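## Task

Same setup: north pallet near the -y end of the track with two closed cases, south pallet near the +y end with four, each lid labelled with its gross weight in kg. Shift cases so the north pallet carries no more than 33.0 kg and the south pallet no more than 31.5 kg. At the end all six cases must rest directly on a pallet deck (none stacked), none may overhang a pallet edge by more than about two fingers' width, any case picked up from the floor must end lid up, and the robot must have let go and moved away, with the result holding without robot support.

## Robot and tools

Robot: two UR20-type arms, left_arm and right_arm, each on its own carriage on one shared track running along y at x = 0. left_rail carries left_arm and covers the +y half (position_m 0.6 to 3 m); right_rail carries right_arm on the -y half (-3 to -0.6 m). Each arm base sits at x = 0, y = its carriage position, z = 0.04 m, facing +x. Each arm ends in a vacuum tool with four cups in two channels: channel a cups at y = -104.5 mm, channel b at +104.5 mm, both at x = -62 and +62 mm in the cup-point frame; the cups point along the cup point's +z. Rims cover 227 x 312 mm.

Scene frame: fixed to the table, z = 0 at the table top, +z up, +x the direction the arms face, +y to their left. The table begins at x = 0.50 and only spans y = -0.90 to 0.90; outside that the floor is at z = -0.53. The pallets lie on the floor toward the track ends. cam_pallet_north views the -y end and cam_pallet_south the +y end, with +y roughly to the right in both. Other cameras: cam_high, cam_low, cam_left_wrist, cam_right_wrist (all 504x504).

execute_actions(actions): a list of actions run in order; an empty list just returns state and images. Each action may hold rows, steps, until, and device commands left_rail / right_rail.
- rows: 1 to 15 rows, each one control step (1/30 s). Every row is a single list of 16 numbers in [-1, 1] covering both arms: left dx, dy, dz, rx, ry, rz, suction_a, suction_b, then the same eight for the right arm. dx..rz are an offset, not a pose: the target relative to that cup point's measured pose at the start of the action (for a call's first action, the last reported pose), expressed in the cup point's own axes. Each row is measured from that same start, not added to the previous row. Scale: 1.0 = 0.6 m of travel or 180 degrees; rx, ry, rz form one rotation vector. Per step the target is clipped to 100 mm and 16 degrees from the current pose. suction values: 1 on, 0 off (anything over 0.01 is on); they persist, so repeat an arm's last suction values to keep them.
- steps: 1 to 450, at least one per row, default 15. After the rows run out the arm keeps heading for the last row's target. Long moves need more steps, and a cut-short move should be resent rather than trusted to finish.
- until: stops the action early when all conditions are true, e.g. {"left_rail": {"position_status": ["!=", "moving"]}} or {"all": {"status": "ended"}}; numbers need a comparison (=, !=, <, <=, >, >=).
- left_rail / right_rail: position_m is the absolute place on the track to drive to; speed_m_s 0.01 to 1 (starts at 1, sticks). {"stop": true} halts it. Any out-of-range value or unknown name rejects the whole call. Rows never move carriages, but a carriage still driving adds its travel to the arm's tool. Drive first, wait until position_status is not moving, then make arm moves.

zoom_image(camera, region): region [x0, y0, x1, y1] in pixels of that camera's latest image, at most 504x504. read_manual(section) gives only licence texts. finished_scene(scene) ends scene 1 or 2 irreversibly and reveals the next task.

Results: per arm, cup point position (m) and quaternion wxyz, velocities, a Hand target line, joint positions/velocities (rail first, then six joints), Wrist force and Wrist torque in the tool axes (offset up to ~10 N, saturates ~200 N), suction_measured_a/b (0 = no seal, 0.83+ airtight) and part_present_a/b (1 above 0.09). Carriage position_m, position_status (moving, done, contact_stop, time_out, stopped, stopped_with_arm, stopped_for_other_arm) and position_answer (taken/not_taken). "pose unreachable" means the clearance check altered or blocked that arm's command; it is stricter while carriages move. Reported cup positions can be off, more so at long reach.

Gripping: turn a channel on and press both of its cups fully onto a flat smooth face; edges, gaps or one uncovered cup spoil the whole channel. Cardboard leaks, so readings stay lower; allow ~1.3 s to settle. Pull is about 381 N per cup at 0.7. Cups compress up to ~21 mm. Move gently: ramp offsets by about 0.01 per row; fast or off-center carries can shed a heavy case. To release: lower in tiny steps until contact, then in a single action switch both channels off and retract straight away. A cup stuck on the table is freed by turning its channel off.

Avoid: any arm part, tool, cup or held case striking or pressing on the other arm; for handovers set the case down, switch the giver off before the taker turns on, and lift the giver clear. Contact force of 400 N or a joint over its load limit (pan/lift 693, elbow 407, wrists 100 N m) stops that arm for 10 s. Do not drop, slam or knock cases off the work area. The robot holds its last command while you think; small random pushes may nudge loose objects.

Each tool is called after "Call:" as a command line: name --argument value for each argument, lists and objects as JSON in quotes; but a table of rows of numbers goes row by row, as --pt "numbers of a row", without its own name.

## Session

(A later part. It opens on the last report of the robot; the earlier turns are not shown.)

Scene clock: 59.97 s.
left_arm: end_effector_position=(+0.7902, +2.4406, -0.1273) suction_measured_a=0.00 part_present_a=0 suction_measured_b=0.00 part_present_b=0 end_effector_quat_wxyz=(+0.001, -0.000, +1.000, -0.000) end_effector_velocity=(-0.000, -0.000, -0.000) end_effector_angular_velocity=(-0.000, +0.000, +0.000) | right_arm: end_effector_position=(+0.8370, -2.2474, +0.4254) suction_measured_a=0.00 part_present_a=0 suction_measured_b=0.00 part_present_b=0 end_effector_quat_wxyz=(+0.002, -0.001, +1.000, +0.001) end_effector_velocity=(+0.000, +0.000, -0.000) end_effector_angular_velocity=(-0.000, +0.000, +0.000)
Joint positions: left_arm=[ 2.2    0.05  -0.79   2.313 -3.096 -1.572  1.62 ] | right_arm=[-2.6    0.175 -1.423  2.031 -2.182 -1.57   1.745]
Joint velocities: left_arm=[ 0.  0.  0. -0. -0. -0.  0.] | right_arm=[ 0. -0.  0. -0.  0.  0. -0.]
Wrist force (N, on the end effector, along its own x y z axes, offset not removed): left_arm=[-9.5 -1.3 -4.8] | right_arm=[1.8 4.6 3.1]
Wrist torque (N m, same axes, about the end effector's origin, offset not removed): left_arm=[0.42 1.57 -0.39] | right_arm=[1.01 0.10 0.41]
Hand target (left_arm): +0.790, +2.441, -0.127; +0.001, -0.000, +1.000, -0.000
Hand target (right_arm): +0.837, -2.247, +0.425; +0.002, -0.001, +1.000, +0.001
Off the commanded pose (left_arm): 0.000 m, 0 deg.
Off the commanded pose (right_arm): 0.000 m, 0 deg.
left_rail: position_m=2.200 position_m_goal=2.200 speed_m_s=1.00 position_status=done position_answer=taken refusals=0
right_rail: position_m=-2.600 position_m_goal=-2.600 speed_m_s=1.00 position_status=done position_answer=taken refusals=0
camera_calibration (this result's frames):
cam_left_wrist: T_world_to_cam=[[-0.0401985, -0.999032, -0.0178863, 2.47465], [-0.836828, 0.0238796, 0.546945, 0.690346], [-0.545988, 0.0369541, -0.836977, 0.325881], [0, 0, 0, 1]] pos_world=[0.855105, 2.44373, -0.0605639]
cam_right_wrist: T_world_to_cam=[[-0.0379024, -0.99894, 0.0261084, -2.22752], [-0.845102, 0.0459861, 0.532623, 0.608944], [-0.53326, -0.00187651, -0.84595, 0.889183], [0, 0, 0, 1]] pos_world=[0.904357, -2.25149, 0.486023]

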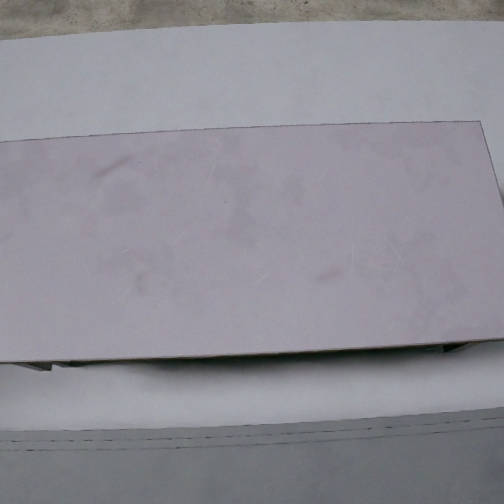

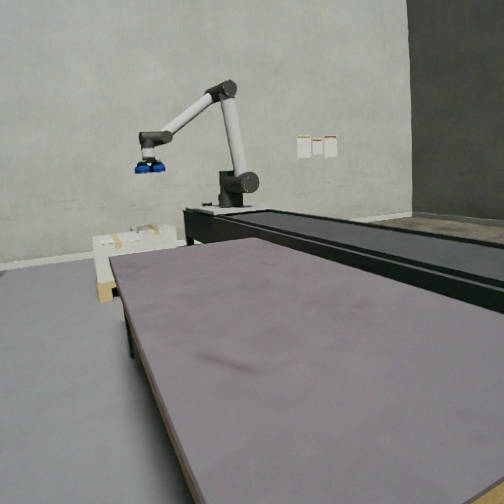

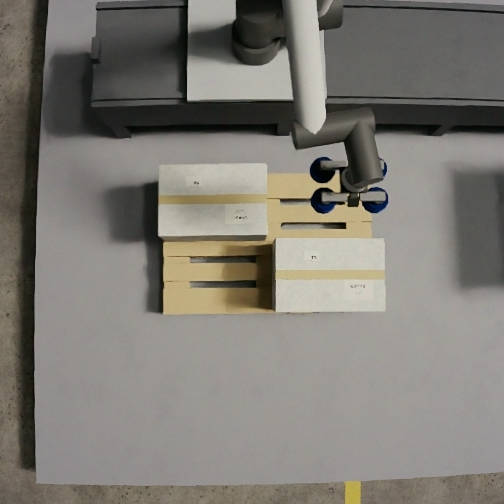

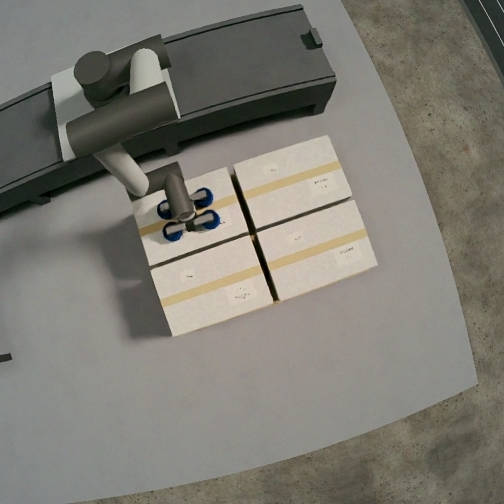

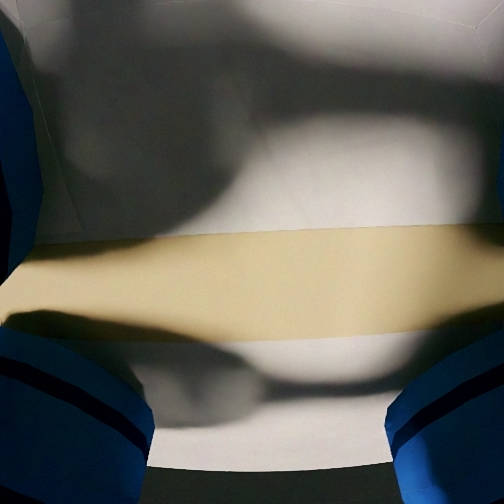

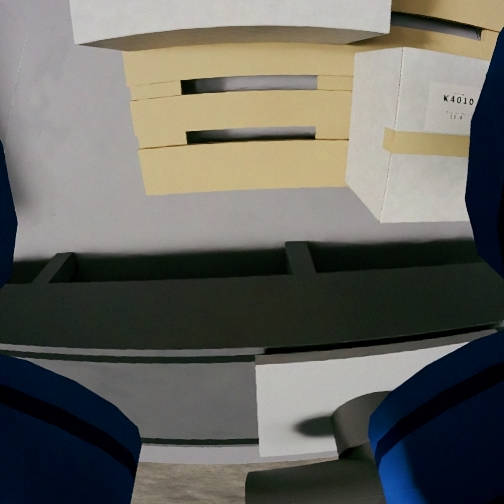

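Call:
execute_actions --actions '[{"rows":[[0,0,0.03,0,0,0,1,1,0,0,0,0,0,0,0,0]],"steps":45}]'

Scene clock: 64.50 s.
left_arm: end_effector_position=(+0.7903, +2.4406, -0.1453) suction_measured_a=0.95 part_present_a=1 suction_measured_b=0.95 part_present_b=1 end_effector_quat_wxyz=(+0.001, -0.000, +1.000, -0.000) end_effector_velocity=(-0.000, -0.000, -0.000) end_effector_angular_velocity=(-0.000, +0.000, -0.000) | right_arm: end_effector_position=(+0.8370, -2.2474, +0.4254) suction_measured_a=0.00 part_present_a=0 suction_measured_b=0.00 part_present_b=0 end_effector_quat_wxyz=(+0.002, -0.001, +1.000, +0.001) end_effector_velocity=(+0.000, -0.000, -0.000) end_effector_angular_velocity=(-0.000, +0.000, -0.000)
Joint positions: left_arm=[ 2.2    0.05  -0.762  2.308 -3.119 -1.572  1.62 ] | right_arm=[-2.6    0.175 -1.423  2.031 -2.182 -1.57   1.745]
Joint velocities: left_arm=[ 0. -0.  0.  0. -0.  0.  0.] | right_arm=[ 0. -0.  0. -0.  0.  0.  0.]
Wrist force (N, on the end effector, along its own x y z axes, offset not removed): left_arm=[1.4 -0.5 -61.7] | right_arm=[-1.1 -3.1 -0.1]
Wrist torque (N m, same axes, about the end effector's origin, offset not removed): left_arm=[-3.22 0.21 -0.46] | right_arm=[-0.02 0.34 0.40]
Hand target (left_arm): +0.790, +2.441, -0.145; +0.001, -0.000, +1.000, -0.000
Hand target (right_arm): +0.837, -2.247, +0.425; +0.002, -0.001, +1.000, +0.001
Off the commanded pose (left_arm): 0.000 m, 0 deg.
Off the commanded pose (right_arm): 0.000 m, 0 deg.
left_rail: position_m=2.200 position_m_goal=2.200 speed_m_s=1.00 position_status=done position_answer=taken refusals=0
right_rail: position_m=-2.600 position_m_goal=-2.600 speed_m_s=1.00 position_status=done position_answer=taken refusals=0
camera_calibration (this result's frames):
cam_left_wrist: T_world_to_cam=[[-0.0402079, -0.999031, -0.017925, 2.47432], [-0.836831, 0.0238664, 0.546941, 0.700235], [-0.545983, 0.0369916, -0.836979, 0.310742], [0, 0, 0, 1]] pos_world=[0.855126, 2.44372, -0.0785498]
cam_right_wrist: T_world_to_cam=[[-0.0379022, -0.99894, 0.0261103, -2.22752], [-0.845097, 0.0459869, 0.532632, 0.608945], [-0.533268, -0.00187785, -0.845944, 0.889179], [0, 0, 0, 1]] pos_world=[0.90436, -2.25149, 0.486013]

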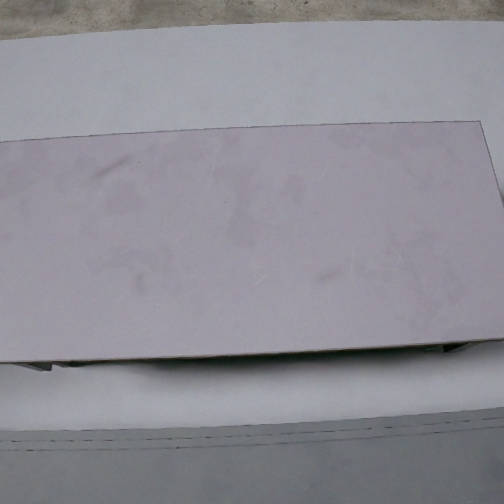

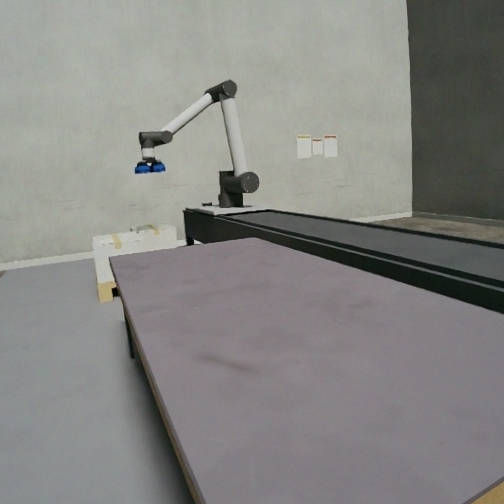

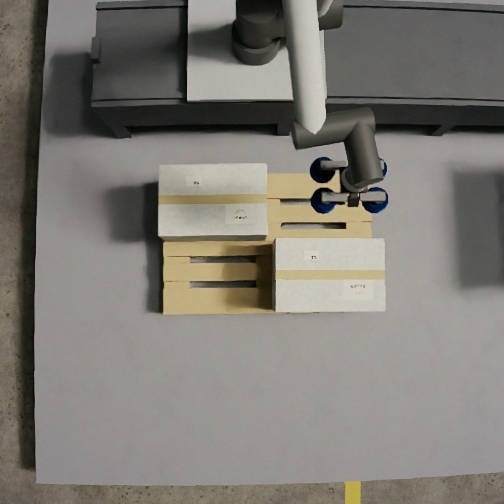

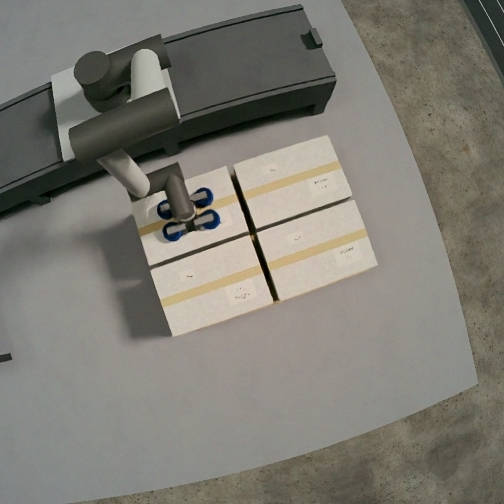

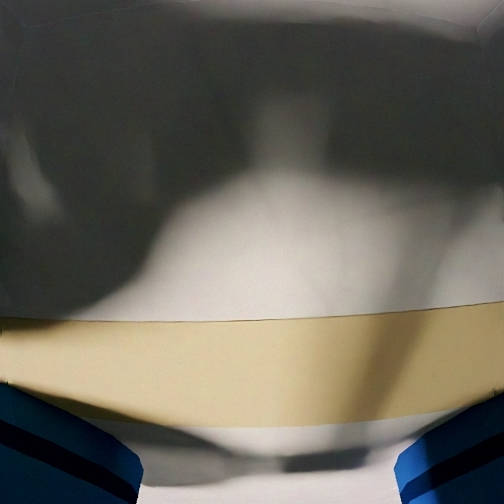

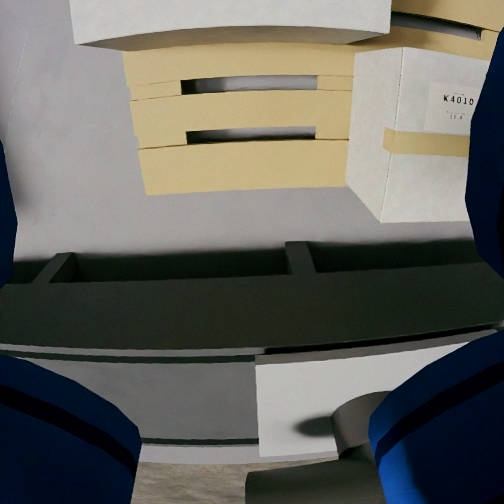

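Call:
execute_actions --actions '[{"rows":[[0,0,-0.05,0,0,0,1,1,0,0,0,0,0,0,0,0],[0,0,-0.1,0,0,0,1,1,0,0,0,0,0,0,0,0],[0,0,-0.2,0,0,0,1,1,0,0,0,0,0,0,0,0],[0,0,-0.3,0,0,0,1,1,0,0,0,0,0,0,0,0],[0,0,-0.45,0,0,0,1,1,0,0,0,0,0,0,0,0],[0,0,-0.6,0,0,0,1,1,0,0,0,0,0,0,0,0],[0,0,-0.8,0,0,0,1,1,0,0,0,0,0,0,0,0],[0,0,-1,0,0,0,1,1,0,0,0,0,0,0,0,0]],"steps":60},{"left_rail":{"position_m":0.6,"speed_m_s":0.6},"steps":150,"until":{"left_rail":{"position_status":["!=","moving"]}}},{"rows":[[0,-0.2,0,0,0,0,1,1,0,0,0,0,0,0,0,0],[0,-0.4,0,0,0,0,1,1,0,0,0,0,0,0,0,0],[0,-0.6,0,0,0,0,1,1,0,0,0,0,0,0,0,0],[0,-0.75,0,0,0,0,1,1,0,0,0,0,0,0,0,0]],"steps":60},{"rows":[[0,0,0.1,0,0,0,1,1,0,0,0,0,0,0,0,0],[0,0,0.2,0,0,0,1,1,0,0,0,0,0,0,0,0],[0,0,0.31,0,0,0,1,1,0,0,0,0,0,0,0,0]],"steps":40}]'

Scene clock: 81.60 s.
left_arm: end_effector_position=(+0.7903, +0.3905, +0.2686) suction_measured_a=0.95 part_present_a=1 suction_measured_b=0.95 part_present_b=1 end_effector_quat_wxyz=(+0.001, -0.000, +1.000, -0.001) end_effector_velocity=(+0.000, +0.000, -0.000) end_effector_angular_velocity=(+0.000, +0.000, +0.000) | right_arm: end_effector_position=(+0.8370, -2.2474, +0.4254) suction_measured_a=0.00 part_present_a=0 suction_measured_b=0.00 part_present_b=0 end_effector_quat_wxyz=(+0.002, -0.001, +1.000, +0.001) end_effector_velocity=(+0.000, -0.000, -0.000) end_effector_angular_velocity=(-0.000, +0.000, -0.000)
Joint positions: left_arm=[ 0.6   -0.507 -1.37   2.256 -2.459 -1.572  1.063] | right_arm=[-2.6    0.175 -1.423  2.031 -2.182 -1.57   1.745]
Joint velocities: left_arm=[ 0.     0.     0.     0.    -0.001  0.     0.   ] | right_arm=[ 0. -0.  0. -0.  0.  0. -0.]
Wrist force (N, on the end effector, along its own x y z axes, offset not removed): left_arm=[-3.7 -5.3 -57.5] | right_arm=[1.7 -2.4 -0.7]
Wrist torque (N m, same axes, about the end effector's origin, offset not removed): left_arm=[-4.09 0.99 -0.43] | right_arm=[-0.02 -0.15 0.25]
Hand target (left_arm): +0.790, +0.390, +0.269; +0.001, -0.000, +1.000, -0.001
Hand target (right_arm): +0.837, -2.247, +0.425; +0.002, -0.001, +1.000, +0.001
Off the commanded pose (left_arm): 0.000 m, 0 deg.
Off the commanded pose (right_arm): 0.000 m, 0 deg.
left_rail: position_m=0.600 position_m_goal=0.600 speed_m_s=0.60 position_status=done position_answer=taken refusals=0
right_rail: position_m=-2.600 position_m_goal=-2.600 speed_m_s=1.00 position_status=done position_answer=taken refusals=0
camera_calibration (this result's frames):
cam_left_wrist: T_world_to_cam=[[-0.0402711, -0.999045, -0.0169522, 0.433423], [-0.836455, 0.0244272, 0.547491, 0.522145], [-0.546554, 0.0362278, -0.83664, 0.733699], [0, 0, 0, 1]] pos_world=[0.855211, 0.393674, 0.33532]
cam_right_wrist: T_world_to_cam=[[-0.0379021, -0.99894, 0.0261105, -2.22752], [-0.845097, 0.0459869, 0.532632, 0.608945], [-0.533268, -0.00187807, -0.845944, 0.889178], [0, 0, 0, 1]] pos_world=[0.90436, -2.25149, 0.486013]

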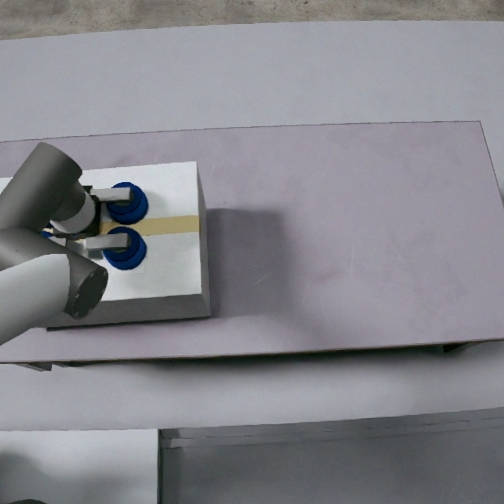

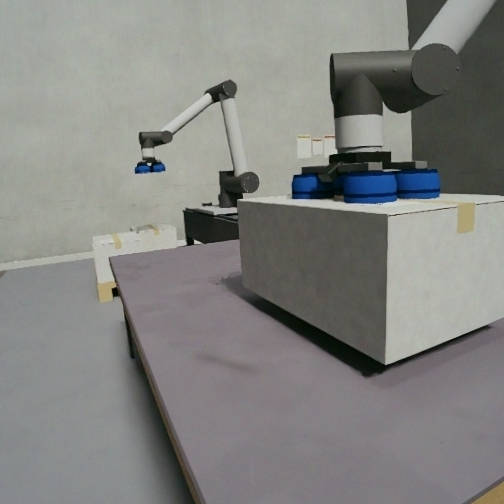

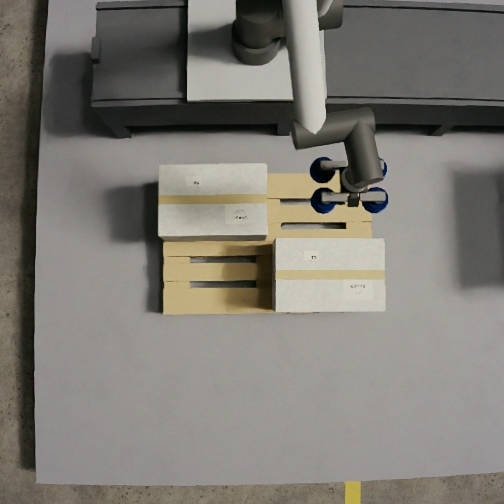

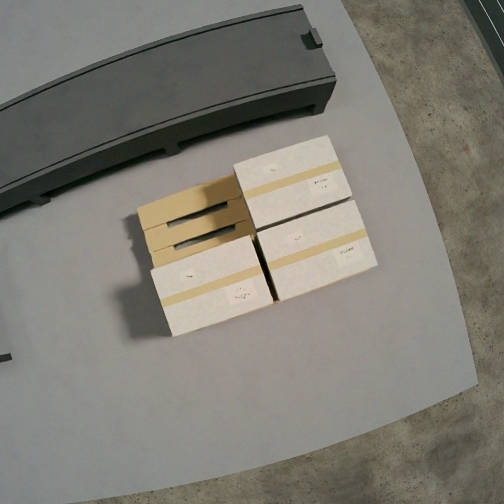

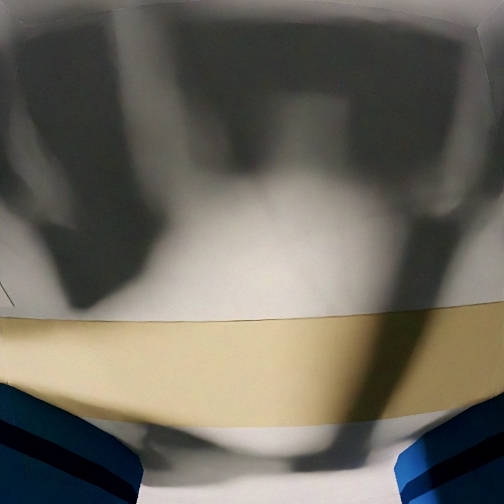

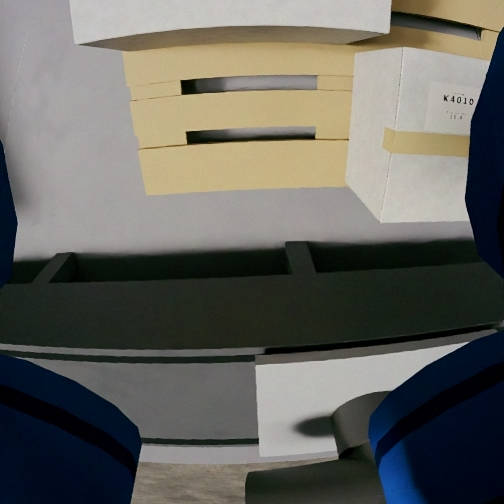

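Call:
execute_actions --actions '[{"rows":[[0,0,0.02,0,0,0,1,1,0,0,0,0,0,0,0,0]],"steps":20},{"rows":[[0,0,-0.1,0,0,0,0,0,0,0,0,0,0,0,0,0],[0,0,-0.35,0,0,0,0,0,0,0,0,0,0,0,0,0]],"steps":40},{"left_rail":{"position_m":2.7,"speed_m_s":1},"right_rail":{"position_m":-0.7,"speed_m_s":1},"steps":150,"until":{"all":{"status":"ended"}}},{"steps":15},{"rows":[[-0.3,0.4,0.2,0,0,0,0,0,0,0,0,0,0,0,0,0],[-0.65,0.77,0.5,0,0,0,0,0,0,0,0,0,0,0,0,0],[-0.65,0.77,0.93,0,0,0,0,0,0,0,0,0,0,0,0,0]],"steps":70}]'

Scene clock: 97.33 s.
left_arm: end_effector_position=(+1.1794, +2.9525, -0.0901) suction_measured_a=0.00 part_present_a=0 suction_measured_b=0.00 part_present_b=0 end_effector_quat_wxyz=(+0.001, -0.000, +1.000, -0.000) end_effector_velocity=(+0.007, +0.004, -0.006) end_effector_angular_velocity=(-0.000, +0.000, -0.000) | right_arm: end_effector_position=(+0.8370, -0.3472, +0.4254) suction_measured_a=0.00 part_present_a=0 suction_measured_b=0.00 part_present_b=0 end_effector_quat_wxyz=(+0.002, -0.001, +1.000, +0.001) end_effector_velocity=(+0.000, -0.000, -0.000) end_effector_angular_velocity=(-0.000, +0.000, +0.000)
Joint positions: left_arm=[ 2.7    0.044 -0.694  1.737 -2.616 -1.572  1.614] | right_arm=[-0.7    0.175 -1.423  2.031 -2.182 -1.57   1.745]
Joint velocities: left_arm=[ 0.     0.003  0.01  -0.013  0.004 -0.     0.003] | right_arm=[ 0. -0.  0. -0.  0.  0. -0.]
Wrist force (N, on the end effector, along its own x y z axes, offset not removed): left_arm=[-5.0 -2.8 -5.9] | right_arm=[3.8 -0.1 -3.2]
Wrist torque (N m, same axes, about the end effector's origin, offset not removed): left_arm=[-0.08 1.15 -0.54] | right_arm=[0.38 -0.29 0.19]
Hand target (left_arm): +1.180, +2.953, -0.091; +0.001, -0.000, +1.000, -0.000
Hand target (right_arm): +0.837, -0.347, +0.425; +0.002, -0.001, +1.000, +0.001
Off the commanded pose (left_arm): 0.002 m, 0 deg.
Off the commanded pose (right_arm): 0.000 m, 0 deg.
left_rail: position_m=2.700 position_m_goal=2.700 speed_m_s=1.00 position_status=done position_answer=taken refusals=0
right_rail: position_m=-0.700 position_m_goal=-0.700 speed_m_s=1.00 position_status=done position_answer=taken refusals=0
camera_calibration (this result's frames):
cam_left_wrist: T_world_to_cam=[[-0.0401621, -0.999033, -0.0178943, 3.00231], [-0.836942, 0.0238523, 0.546772, 0.983629], [-0.545816, 0.036936, -0.83709, 0.550405], [0, 0, 0, 1]] pos_world=[1.24424, 2.95562, -0.0233575]
cam_right_wrist: T_world_to_cam=[[-0.0379001, -0.998941, 0.0260935, -0.329324], [-0.845098, 0.0459762, 0.53263, 0.521559], [-0.533266, -0.00186482, -0.845946, 0.892754], [0, 0, 0, 1]] pos_world=[0.904362, -0.35129, 0.486017]

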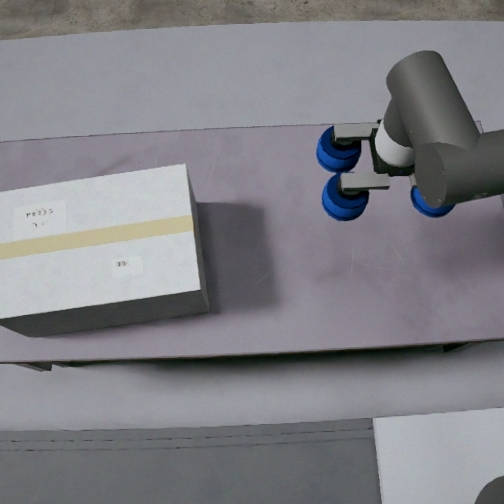

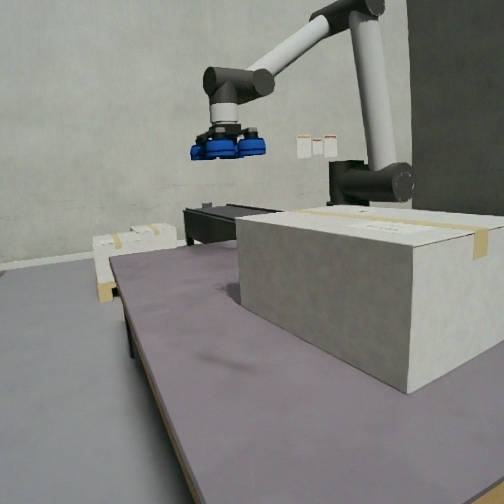

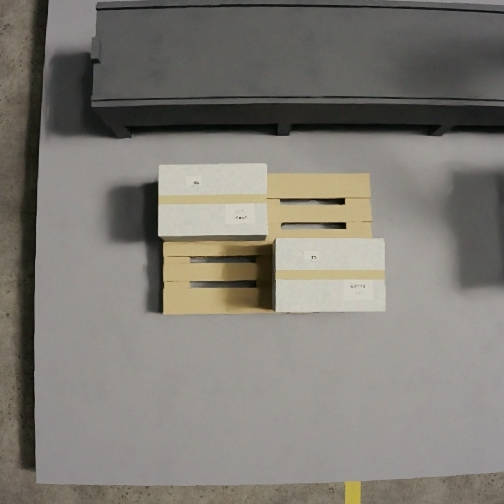

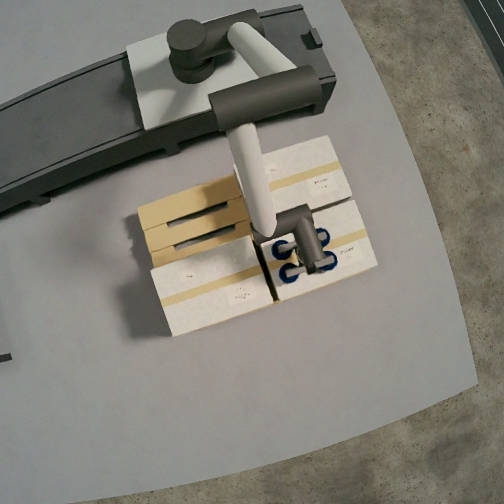

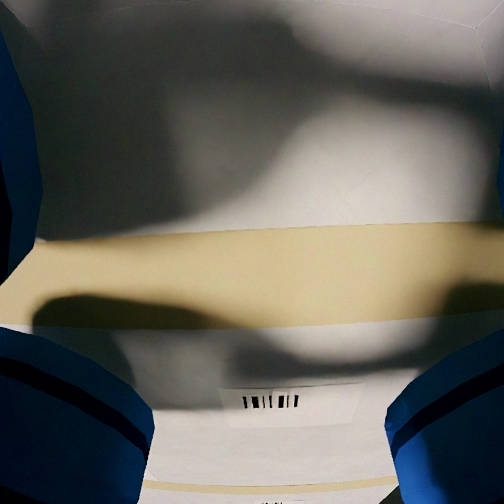

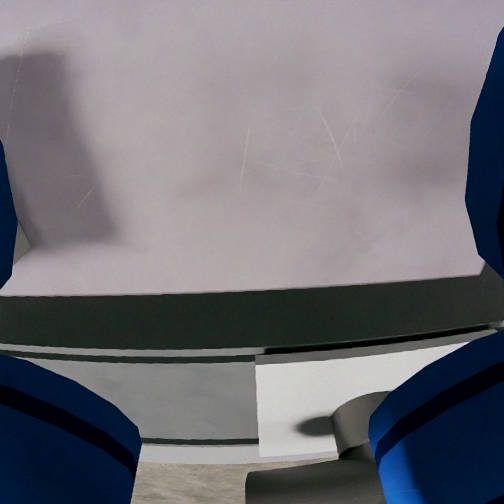

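Call:
execute_actions --actions '[{"rows":[[0,0,0.03,0,0,0,1,1, 0.08,1.0,0.2,0,0,0,0,0]],"steps":60},{"steps":30}]'

Scene clock: 116.83 s.
left_arm: end_effector_position=(+1.1794, +2.9524, -0.1081) suction_measured_a=0.00 part_present_a=0 suction_measured_b=0.00 part_present_b=0 end_effector_quat_wxyz=(+0.001, -0.000, +1.000, -0.000) end_effector_velocity=(-0.000, +0.000, +0.000) end_effector_angular_velocity=(-0.000, -0.000, -0.000) | right_arm: end_effector_position=(+0.7886, +0.2530, +0.3057) suction_measured_a=0.00 part_present_a=0 suction_measured_b=0.00 part_present_b=0 end_effector_quat_wxyz=(+0.002, -0.001, +1.000, +0.001) end_effector_velocity=(-0.000, +0.000, -0.000) end_effector_angular_velocity=(-0.000, +0.000, +0.000)
Joint positions: left_arm=[ 2.7    0.044 -0.675  1.735 -2.632 -1.572  1.614] | right_arm=[-0.7    0.717 -1.009  1.61  -2.176 -1.572  2.286]
Joint velocities: left_arm=[ 0.  0. -0.  0. -0. -0.  0.] | right_arm=[ 0.  0.  0. -0.  0. -0.  0.]
Wrist force (N, on the end effector, along its own x y z axes, offset not removed): left_arm=[-2.1 3.0 -0.9] | right_arm=[3.9 6.2 -0.6]
Wrist torque (N m, same axes, about the end effector's origin, offset not removed): left_arm=[0.79 0.71 -0.60] | right_arm=[1.36 -0.15 0.19]
Hand target (left_arm): +1.179, +2.952, -0.108; +0.001, -0.000, +1.000, -0.000
Hand target (right_arm): +0.789, +0.253, +0.306; +0.002, -0.001, +1.000, +0.001
Off the commanded pose (left_arm): 0.000 m, 0 deg.
Off the commanded pose (right_arm): 0.001 m, 0 deg.
left_rail: position_m=2.700 position_m_goal=2.700 speed_m_s=1.00 position_status=done position_answer=taken refusals=0
right_rail: position_m=-0.700 position_m_goal=-0.700 speed_m_s=1.00 position_status=done position_answer=taken refusals=0
camera_calibration (this result's frames):
cam_left_wrist: T_world_to_cam=[[-0.040162, -0.999033, -0.0178703, 3.00199], [-0.836943, 0.0238654, 0.54677, 0.993443], [-0.545815, 0.0369158, -0.837092, 0.535407], [0, 0, 0, 1]] pos_world=[1.24425, 2.95561, -0.0413534]
cam_right_wrist: T_world_to_cam=[[-0.037891, -0.998934, 0.0263779, 0.271434], [-0.844901, 0.0461209, 0.532931, 0.516532], [-0.533579, -0.00209348, -0.845748, 0.766952], [0, 0, 0, 1]] pos_world=[0.855933, 0.248927, 0.366212]

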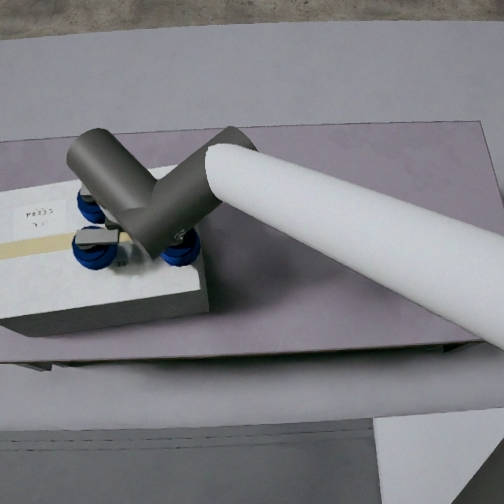

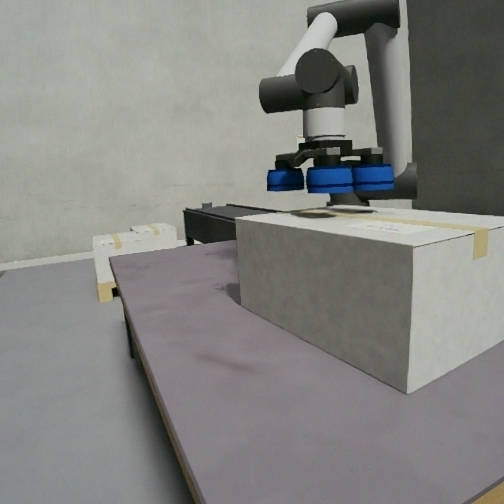

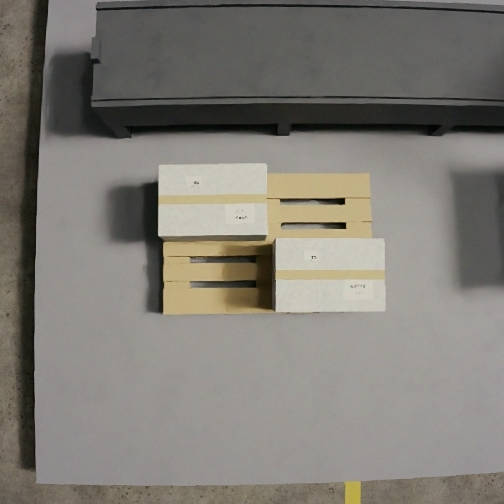

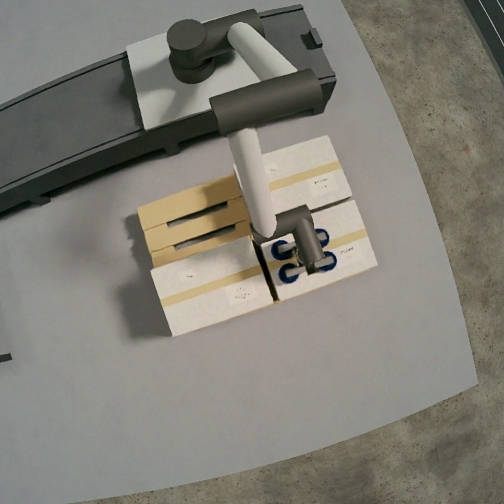

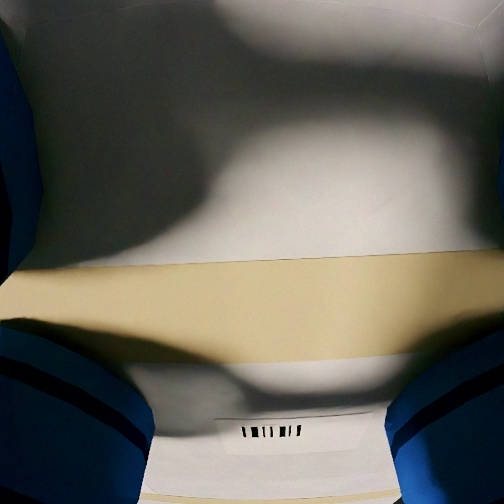

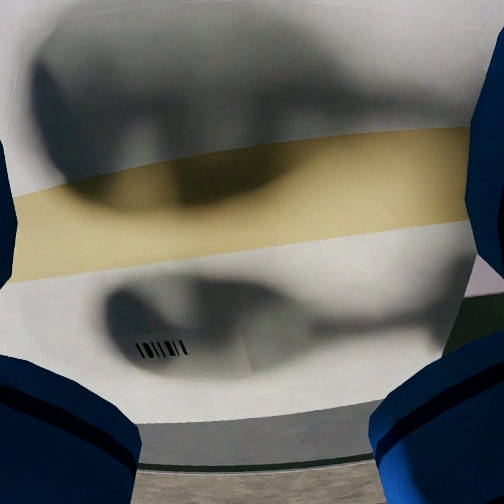

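Right needs +0.07 y. Then lower both.

Call:
execute_actions --actions '[{"rows":[[0,0,0.02,0,0,0,1,1, 0,0.12,0,0,0,0,0,0]],"steps":30},{"rows":[[0,0,0,0,0,0,1,1, 0,0,0.05,0,0,0,1,1]],"steps":50}]'

Scene clock: 121.83 s.
left_arm: end_effector_position=(+1.1795, +2.9523, -0.1201) suction_measured_a=0.95 part_present_a=1 suction_measured_b=0.95 part_present_b=1 end_effector_quat_wxyz=(+0.001, -0.000, +1.000, -0.000) end_effector_velocity=(+0.000, -0.000, +0.000) end_effector_angular_velocity=(+0.000, -0.000, +0.000) | right_arm: end_effector_position=(+0.7886, +0.3249, +0.2757) suction_measured_a=0.00 part_present_a=0 suction_measured_b=0.00 part_present_b=0 end_effector_quat_wxyz=(+0.002, -0.001, +1.000, +0.001) end_effector_velocity=(+0.000, -0.000, -0.000) end_effector_angular_velocity=(-0.000, +0.000, +0.000)
Joint positions: left_arm=[ 2.7    0.044 -0.663  1.733 -2.643 -1.572  1.614] | right_arm=[-0.7    0.759 -0.935  1.526 -2.166 -1.572  2.329]
Joint velocities: left_arm=[ 0. -0. -0.  0. -0.  0. -0.] | right_arm=[ 0. -0.  0.  0. -0.  0. -0.]
Wrist force (N, on the end effector, along its own x y z axes, offset not removed): left_arm=[-1.5 -6.6 -34.6] | right_arm=[3.6 -1.2 -2.6]
Wrist torque (N m, same axes, about the end effector's origin, offset not removed): left_arm=[3.92 0.72 -0.36] | right_arm=[0.13 -0.33 0.31]
Hand target (left_arm): +1.179, +2.952, -0.120; +0.001, -0.000, +1.000, -0.000
Hand target (right_arm): +0.789, +0.325, +0.276; +0.002, -0.001, +1.000, +0.001
Off the commanded pose (left_arm): 0.000 m, 0 deg.
Off the commanded pose (right_arm): 0.000 m, 0 deg.
left_rail: position_m=2.700 position_m_goal=2.700 speed_m_s=1.00 position_status=done position_answer=taken refusals=0
right_rail: position_m=-0.700 position_m_goal=-0.700 speed_m_s=1.00 position_status=done position_answer=taken refusals=0
camera_calibration (this result's frames):
cam_left_wrist: T_world_to_cam=[[-0.0401667, -0.999033, -0.0178612, 3.00168], [-0.836976, 0.0238766, 0.546718, 1.00002], [-0.545763, 0.0369093, -0.837126, 0.525412], [0, 0, 0, 1]] pos_world=[1.24431, 2.95551, -0.053282]
cam_right_wrist: T_world_to_cam=[[-0.0378951, -0.998933, 0.0264033, 0.343992], [-0.844897, 0.046138, 0.532935, 0.529169], [-0.533584, -0.00211248, -0.845744, 0.741786], [0, 0, 0, 1]] pos_world=[0.855935, 0.320777, 0.336266]

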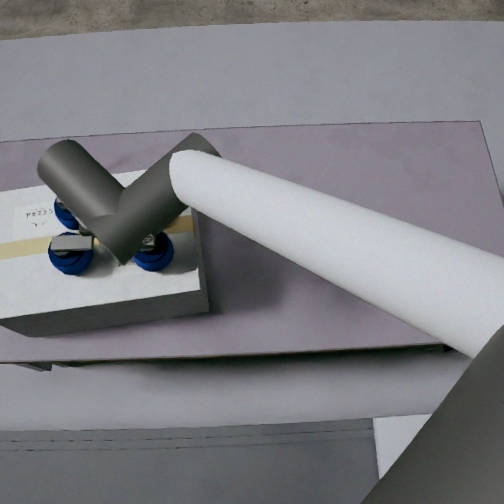

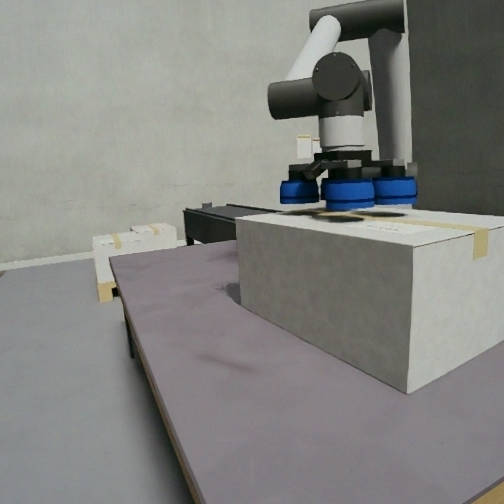

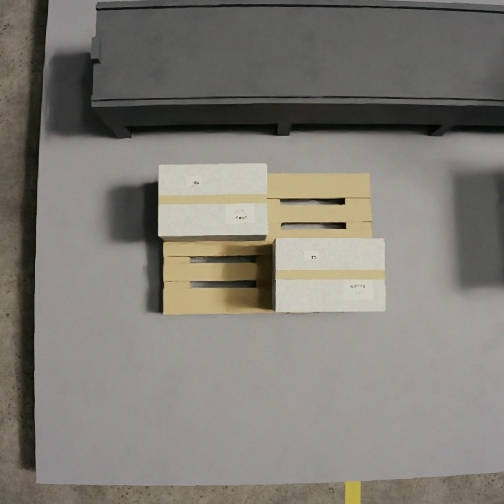

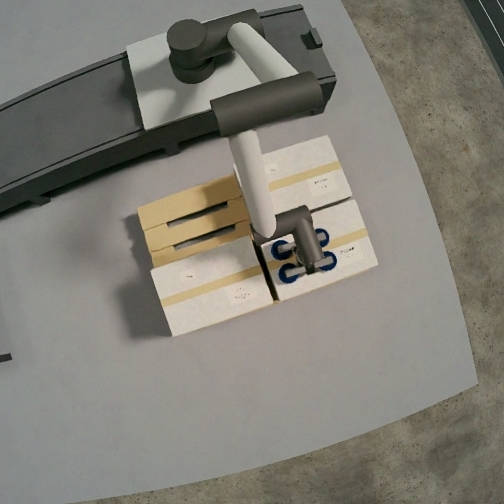

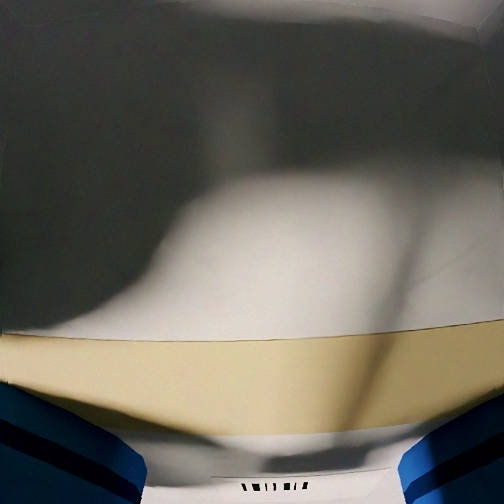

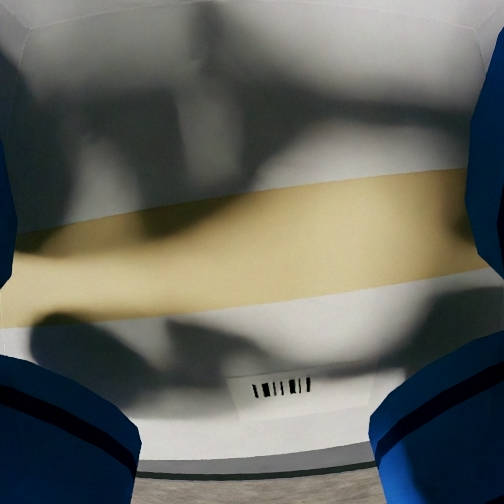

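Left has D. Lift it; right lower a bit.

Call:
execute_actions --actions '[{"rows":[[0,0,-0.3,0,0,0,1,1, 0,0,0.025,0,0,0,1,1]],"steps":50}]'

Scene clock: 126.07 s.
left_arm: end_effector_position=(+1.1793, +2.9524, +0.0599) suction_measured_a=0.95 part_present_a=1 suction_measured_b=0.95 part_present_b=1 end_effector_quat_wxyz=(+0.001, -0.000, +1.000, -0.000) end_effector_velocity=(+0.000, -0.000, +0.000) end_effector_angular_velocity=(+0.000, -0.000, -0.000) | right_arm: end_effector_position=(+0.7886, +0.3249, +0.2607) suction_measured_a=0.00 part_present_a=0 suction_measured_b=0.00 part_present_b=0 end_effector_quat_wxyz=(+0.002, -0.001, +1.000, +0.001) end_effector_velocity=(-0.000, -0.000, -0.000) end_effector_angular_velocity=(-0.000, +0.000, -0.000)
Joint positions: left_arm=[ 2.7    0.044 -0.84   1.738 -2.472 -1.572  1.614] | right_arm=[-0.7    0.759 -0.925  1.532 -2.182 -1.572  2.329]
Joint velocities: left_arm=[ 0. -0. -0. -0.  0. -0. -0.] | right_arm=[ 0.  0.  0.  0. -0. -0.  0.]
Wrist force (N, on the end effector, along its own x y z axes, offset not removed): left_arm=[-7.2 -5.3 -40.3] | right_arm=[0.7 2.1 -0.1]
Wrist torque (N m, same axes, about the end effector's origin, offset not removed): left_arm=[4.19 1.51 -0.42] | right_arm=[0.63 0.22 0.34]
Hand target (left_arm): +1.179, +2.952, +0.060; +0.001, -0.000, +1.000, -0.000
Hand target (right_arm): +0.789, +0.325, +0.261; +0.002, -0.001, +1.000, +0.001
Off the commanded pose (left_arm): 0.000 m, 0 deg.
Off the commanded pose (right_arm): 0.000 m, 0 deg.
left_rail: position_m=2.700 position_m_goal=2.700 speed_m_s=1.00 position_status=done position_answer=taken refusals=0
right_rail: position_m=-0.700 position_m_goal=-0.700 speed_m_s=1.00 position_status=done position_answer=taken refusals=0
camera_calibration (this result's frames):
cam_left_wrist: T_world_to_cam=[[-0.0401657, -0.999033, -0.017876, 3.0049], [-0.836974, 0.0238676, 0.546721, 0.901545], [-0.545766, 0.0369212, -0.837124, 0.675944], [0, 0, 0, 1]] pos_world=[1.24417, 2.95552, 0.126671]
cam_right_wrist: T_world_to_cam=[[-0.0378951, -0.998933, 0.0264029, 0.344408], [-0.844898, 0.0461377, 0.532934, 0.537222], [-0.533584, -0.0021122, -0.845745, 0.729128], [0, 0, 0, 1]] pos_world=[0.856, 0.320794, 0.321258]

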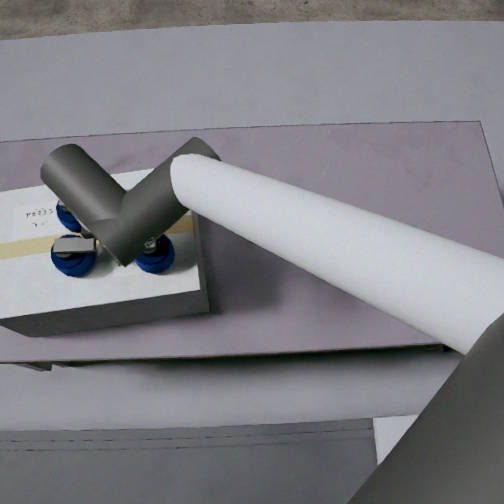

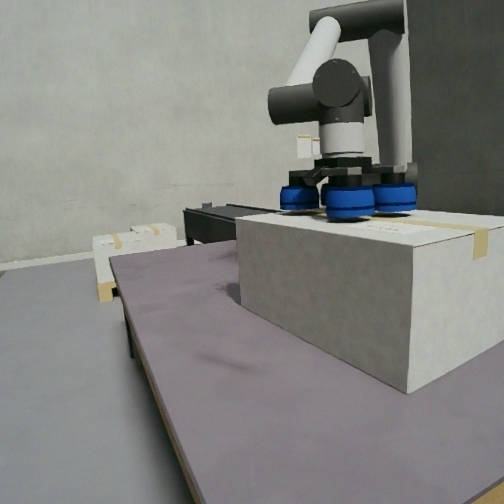

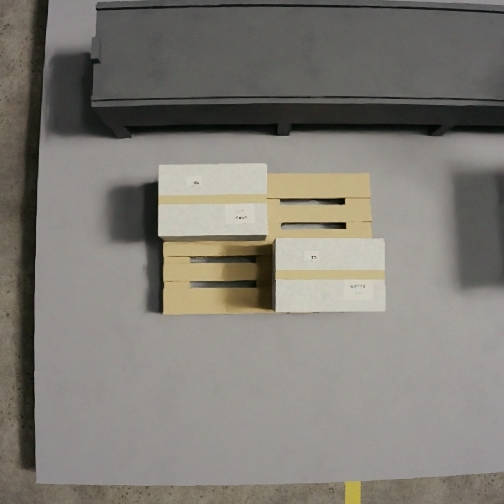

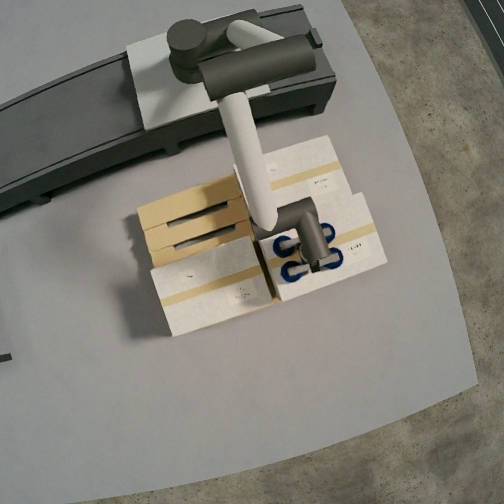

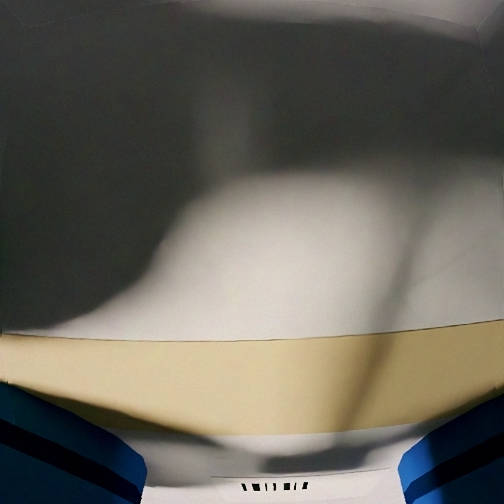

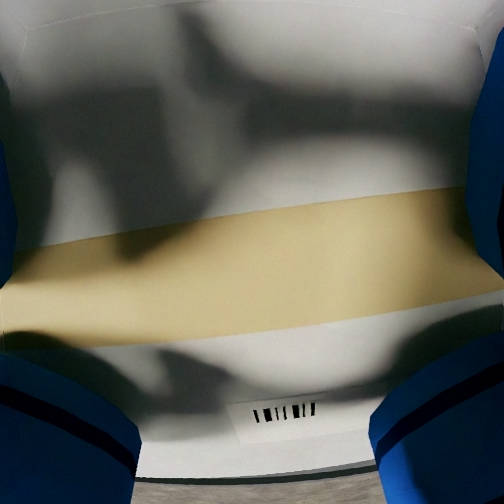

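Call:
execute_actions --actions '[{"rows":[[0,0,-0.65,0,0,0,1,1, 0,0,0.02,0,0,0,1,1]],"steps":60}]'

Scene clock: 130.63 s.
left_arm: end_effector_position=(+1.1791, +2.9524, +0.4498) suction_measured_a=0.95 part_present_a=1 suction_measured_b=0.95 part_present_b=1 end_effector_quat_wxyz=(+0.001, -0.000, +1.000, -0.000) end_effector_velocity=(+0.000, -0.000, +0.000) end_effector_angular_velocity=(+0.000, -0.000, -0.000) | right_arm: end_effector_position=(+0.7887, +0.3249, +0.2487) suction_measured_a=0.00 part_present_a=0 suction_measured_b=0.00 part_present_b=0 end_effector_quat_wxyz=(+0.002, -0.001, +1.000, +0.001) end_effector_velocity=(+0.000, -0.000, -0.000) end_effector_angular_velocity=(-0.000, +0.000, -0.000)
Joint positions: left_arm=[ 2.7    0.044 -1.124  1.573 -2.021 -1.572  1.614] | right_arm=[-0.7    0.759 -0.917  1.537 -2.195 -1.572  2.329]
Joint velocities: left_arm=[ 0. -0. -0. -0.  0. -0. -0.] | right_arm=[ 0. -0.  0. -0.  0. -0. -0.]
Wrist force (N, on the end effector, along its own x y z axes, offset not removed): left_arm=[-8.9 -1.1 -41.3] | right_arm=[3.3 -0.2 0.3]
Wrist torque (N m, same axes, about the end effector's origin, offset not removed): left_arm=[4.80 1.61 -0.39] | right_arm=[0.53 -0.07 0.30]
Hand target (left_arm): +1.179, +2.952, +0.450; +0.001, -0.000, +1.000, -0.000
Hand target (right_arm): +0.789, +0.325, +0.249; +0.002, -0.001, +1.000, +0.001
Off the commanded pose (left_arm): 0.001 m, 0 deg.
Off the commanded pose (right_arm): 0.000 m, 0 deg.
left_rail: position_m=2.700 position_m_goal=2.700 speed_m_s=1.00 position_status=done position_answer=taken refusals=0
right_rail: position_m=-0.700 position_m_goal=-0.700 speed_m_s=1.00 position_status=done position_answer=taken refusals=0
camera_calibration (this result's frames):
cam_left_wrist: T_world_to_cam=[[-0.0401649, -0.999033, -0.0178743, 3.01188], [-0.836964, 0.0238671, 0.546737, 0.688145], [-0.545782, 0.0369198, -0.837113, 1.0022], [0, 0, 0, 1]] pos_world=[1.24391, 2.95554, 0.51656]
cam_right_wrist: T_world_to_cam=[[-0.0378953, -0.998933, 0.0264026, 0.344741], [-0.844898, 0.0461377, 0.532934, 0.543664], [-0.533584, -0.00211185, -0.845745, 0.719001], [0, 0, 0, 1]] pos_world=[0.856051, 0.320808, 0.309252]

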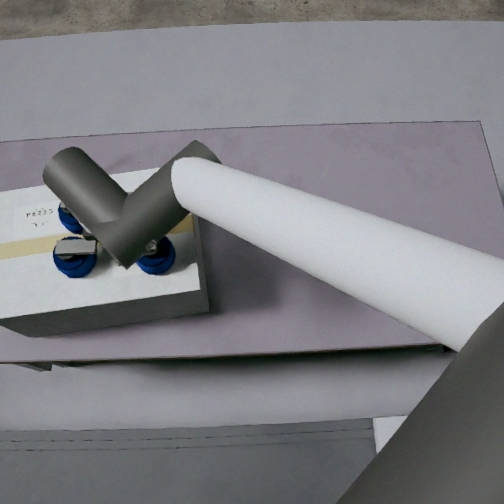

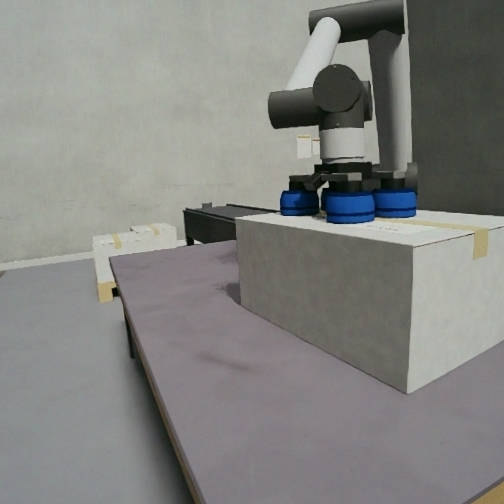

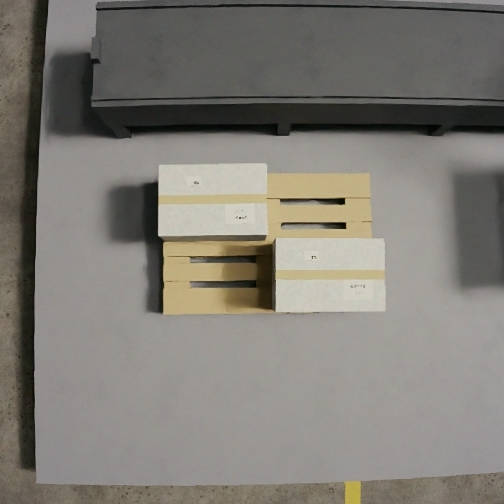

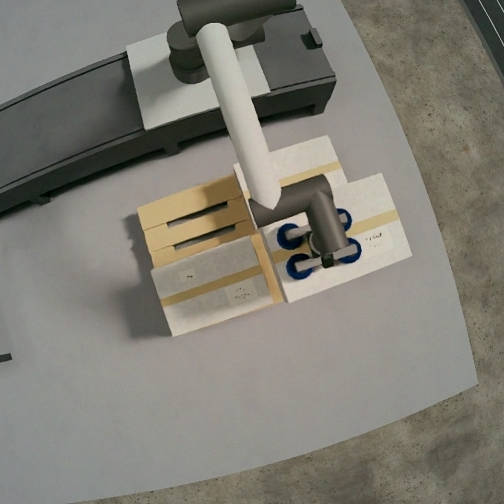

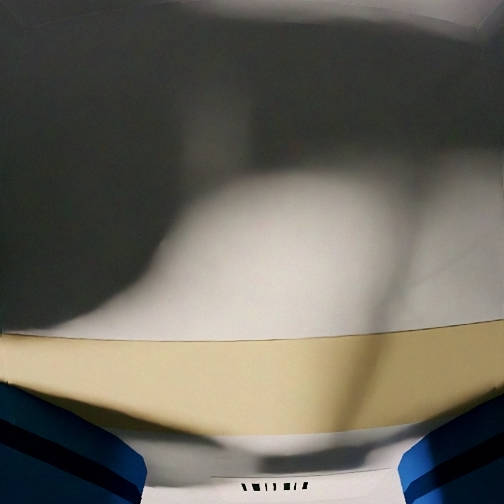

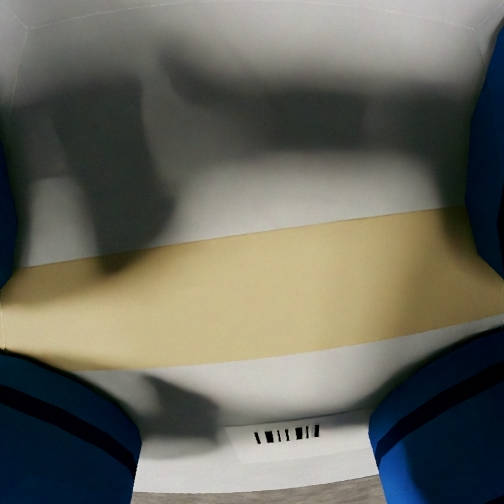

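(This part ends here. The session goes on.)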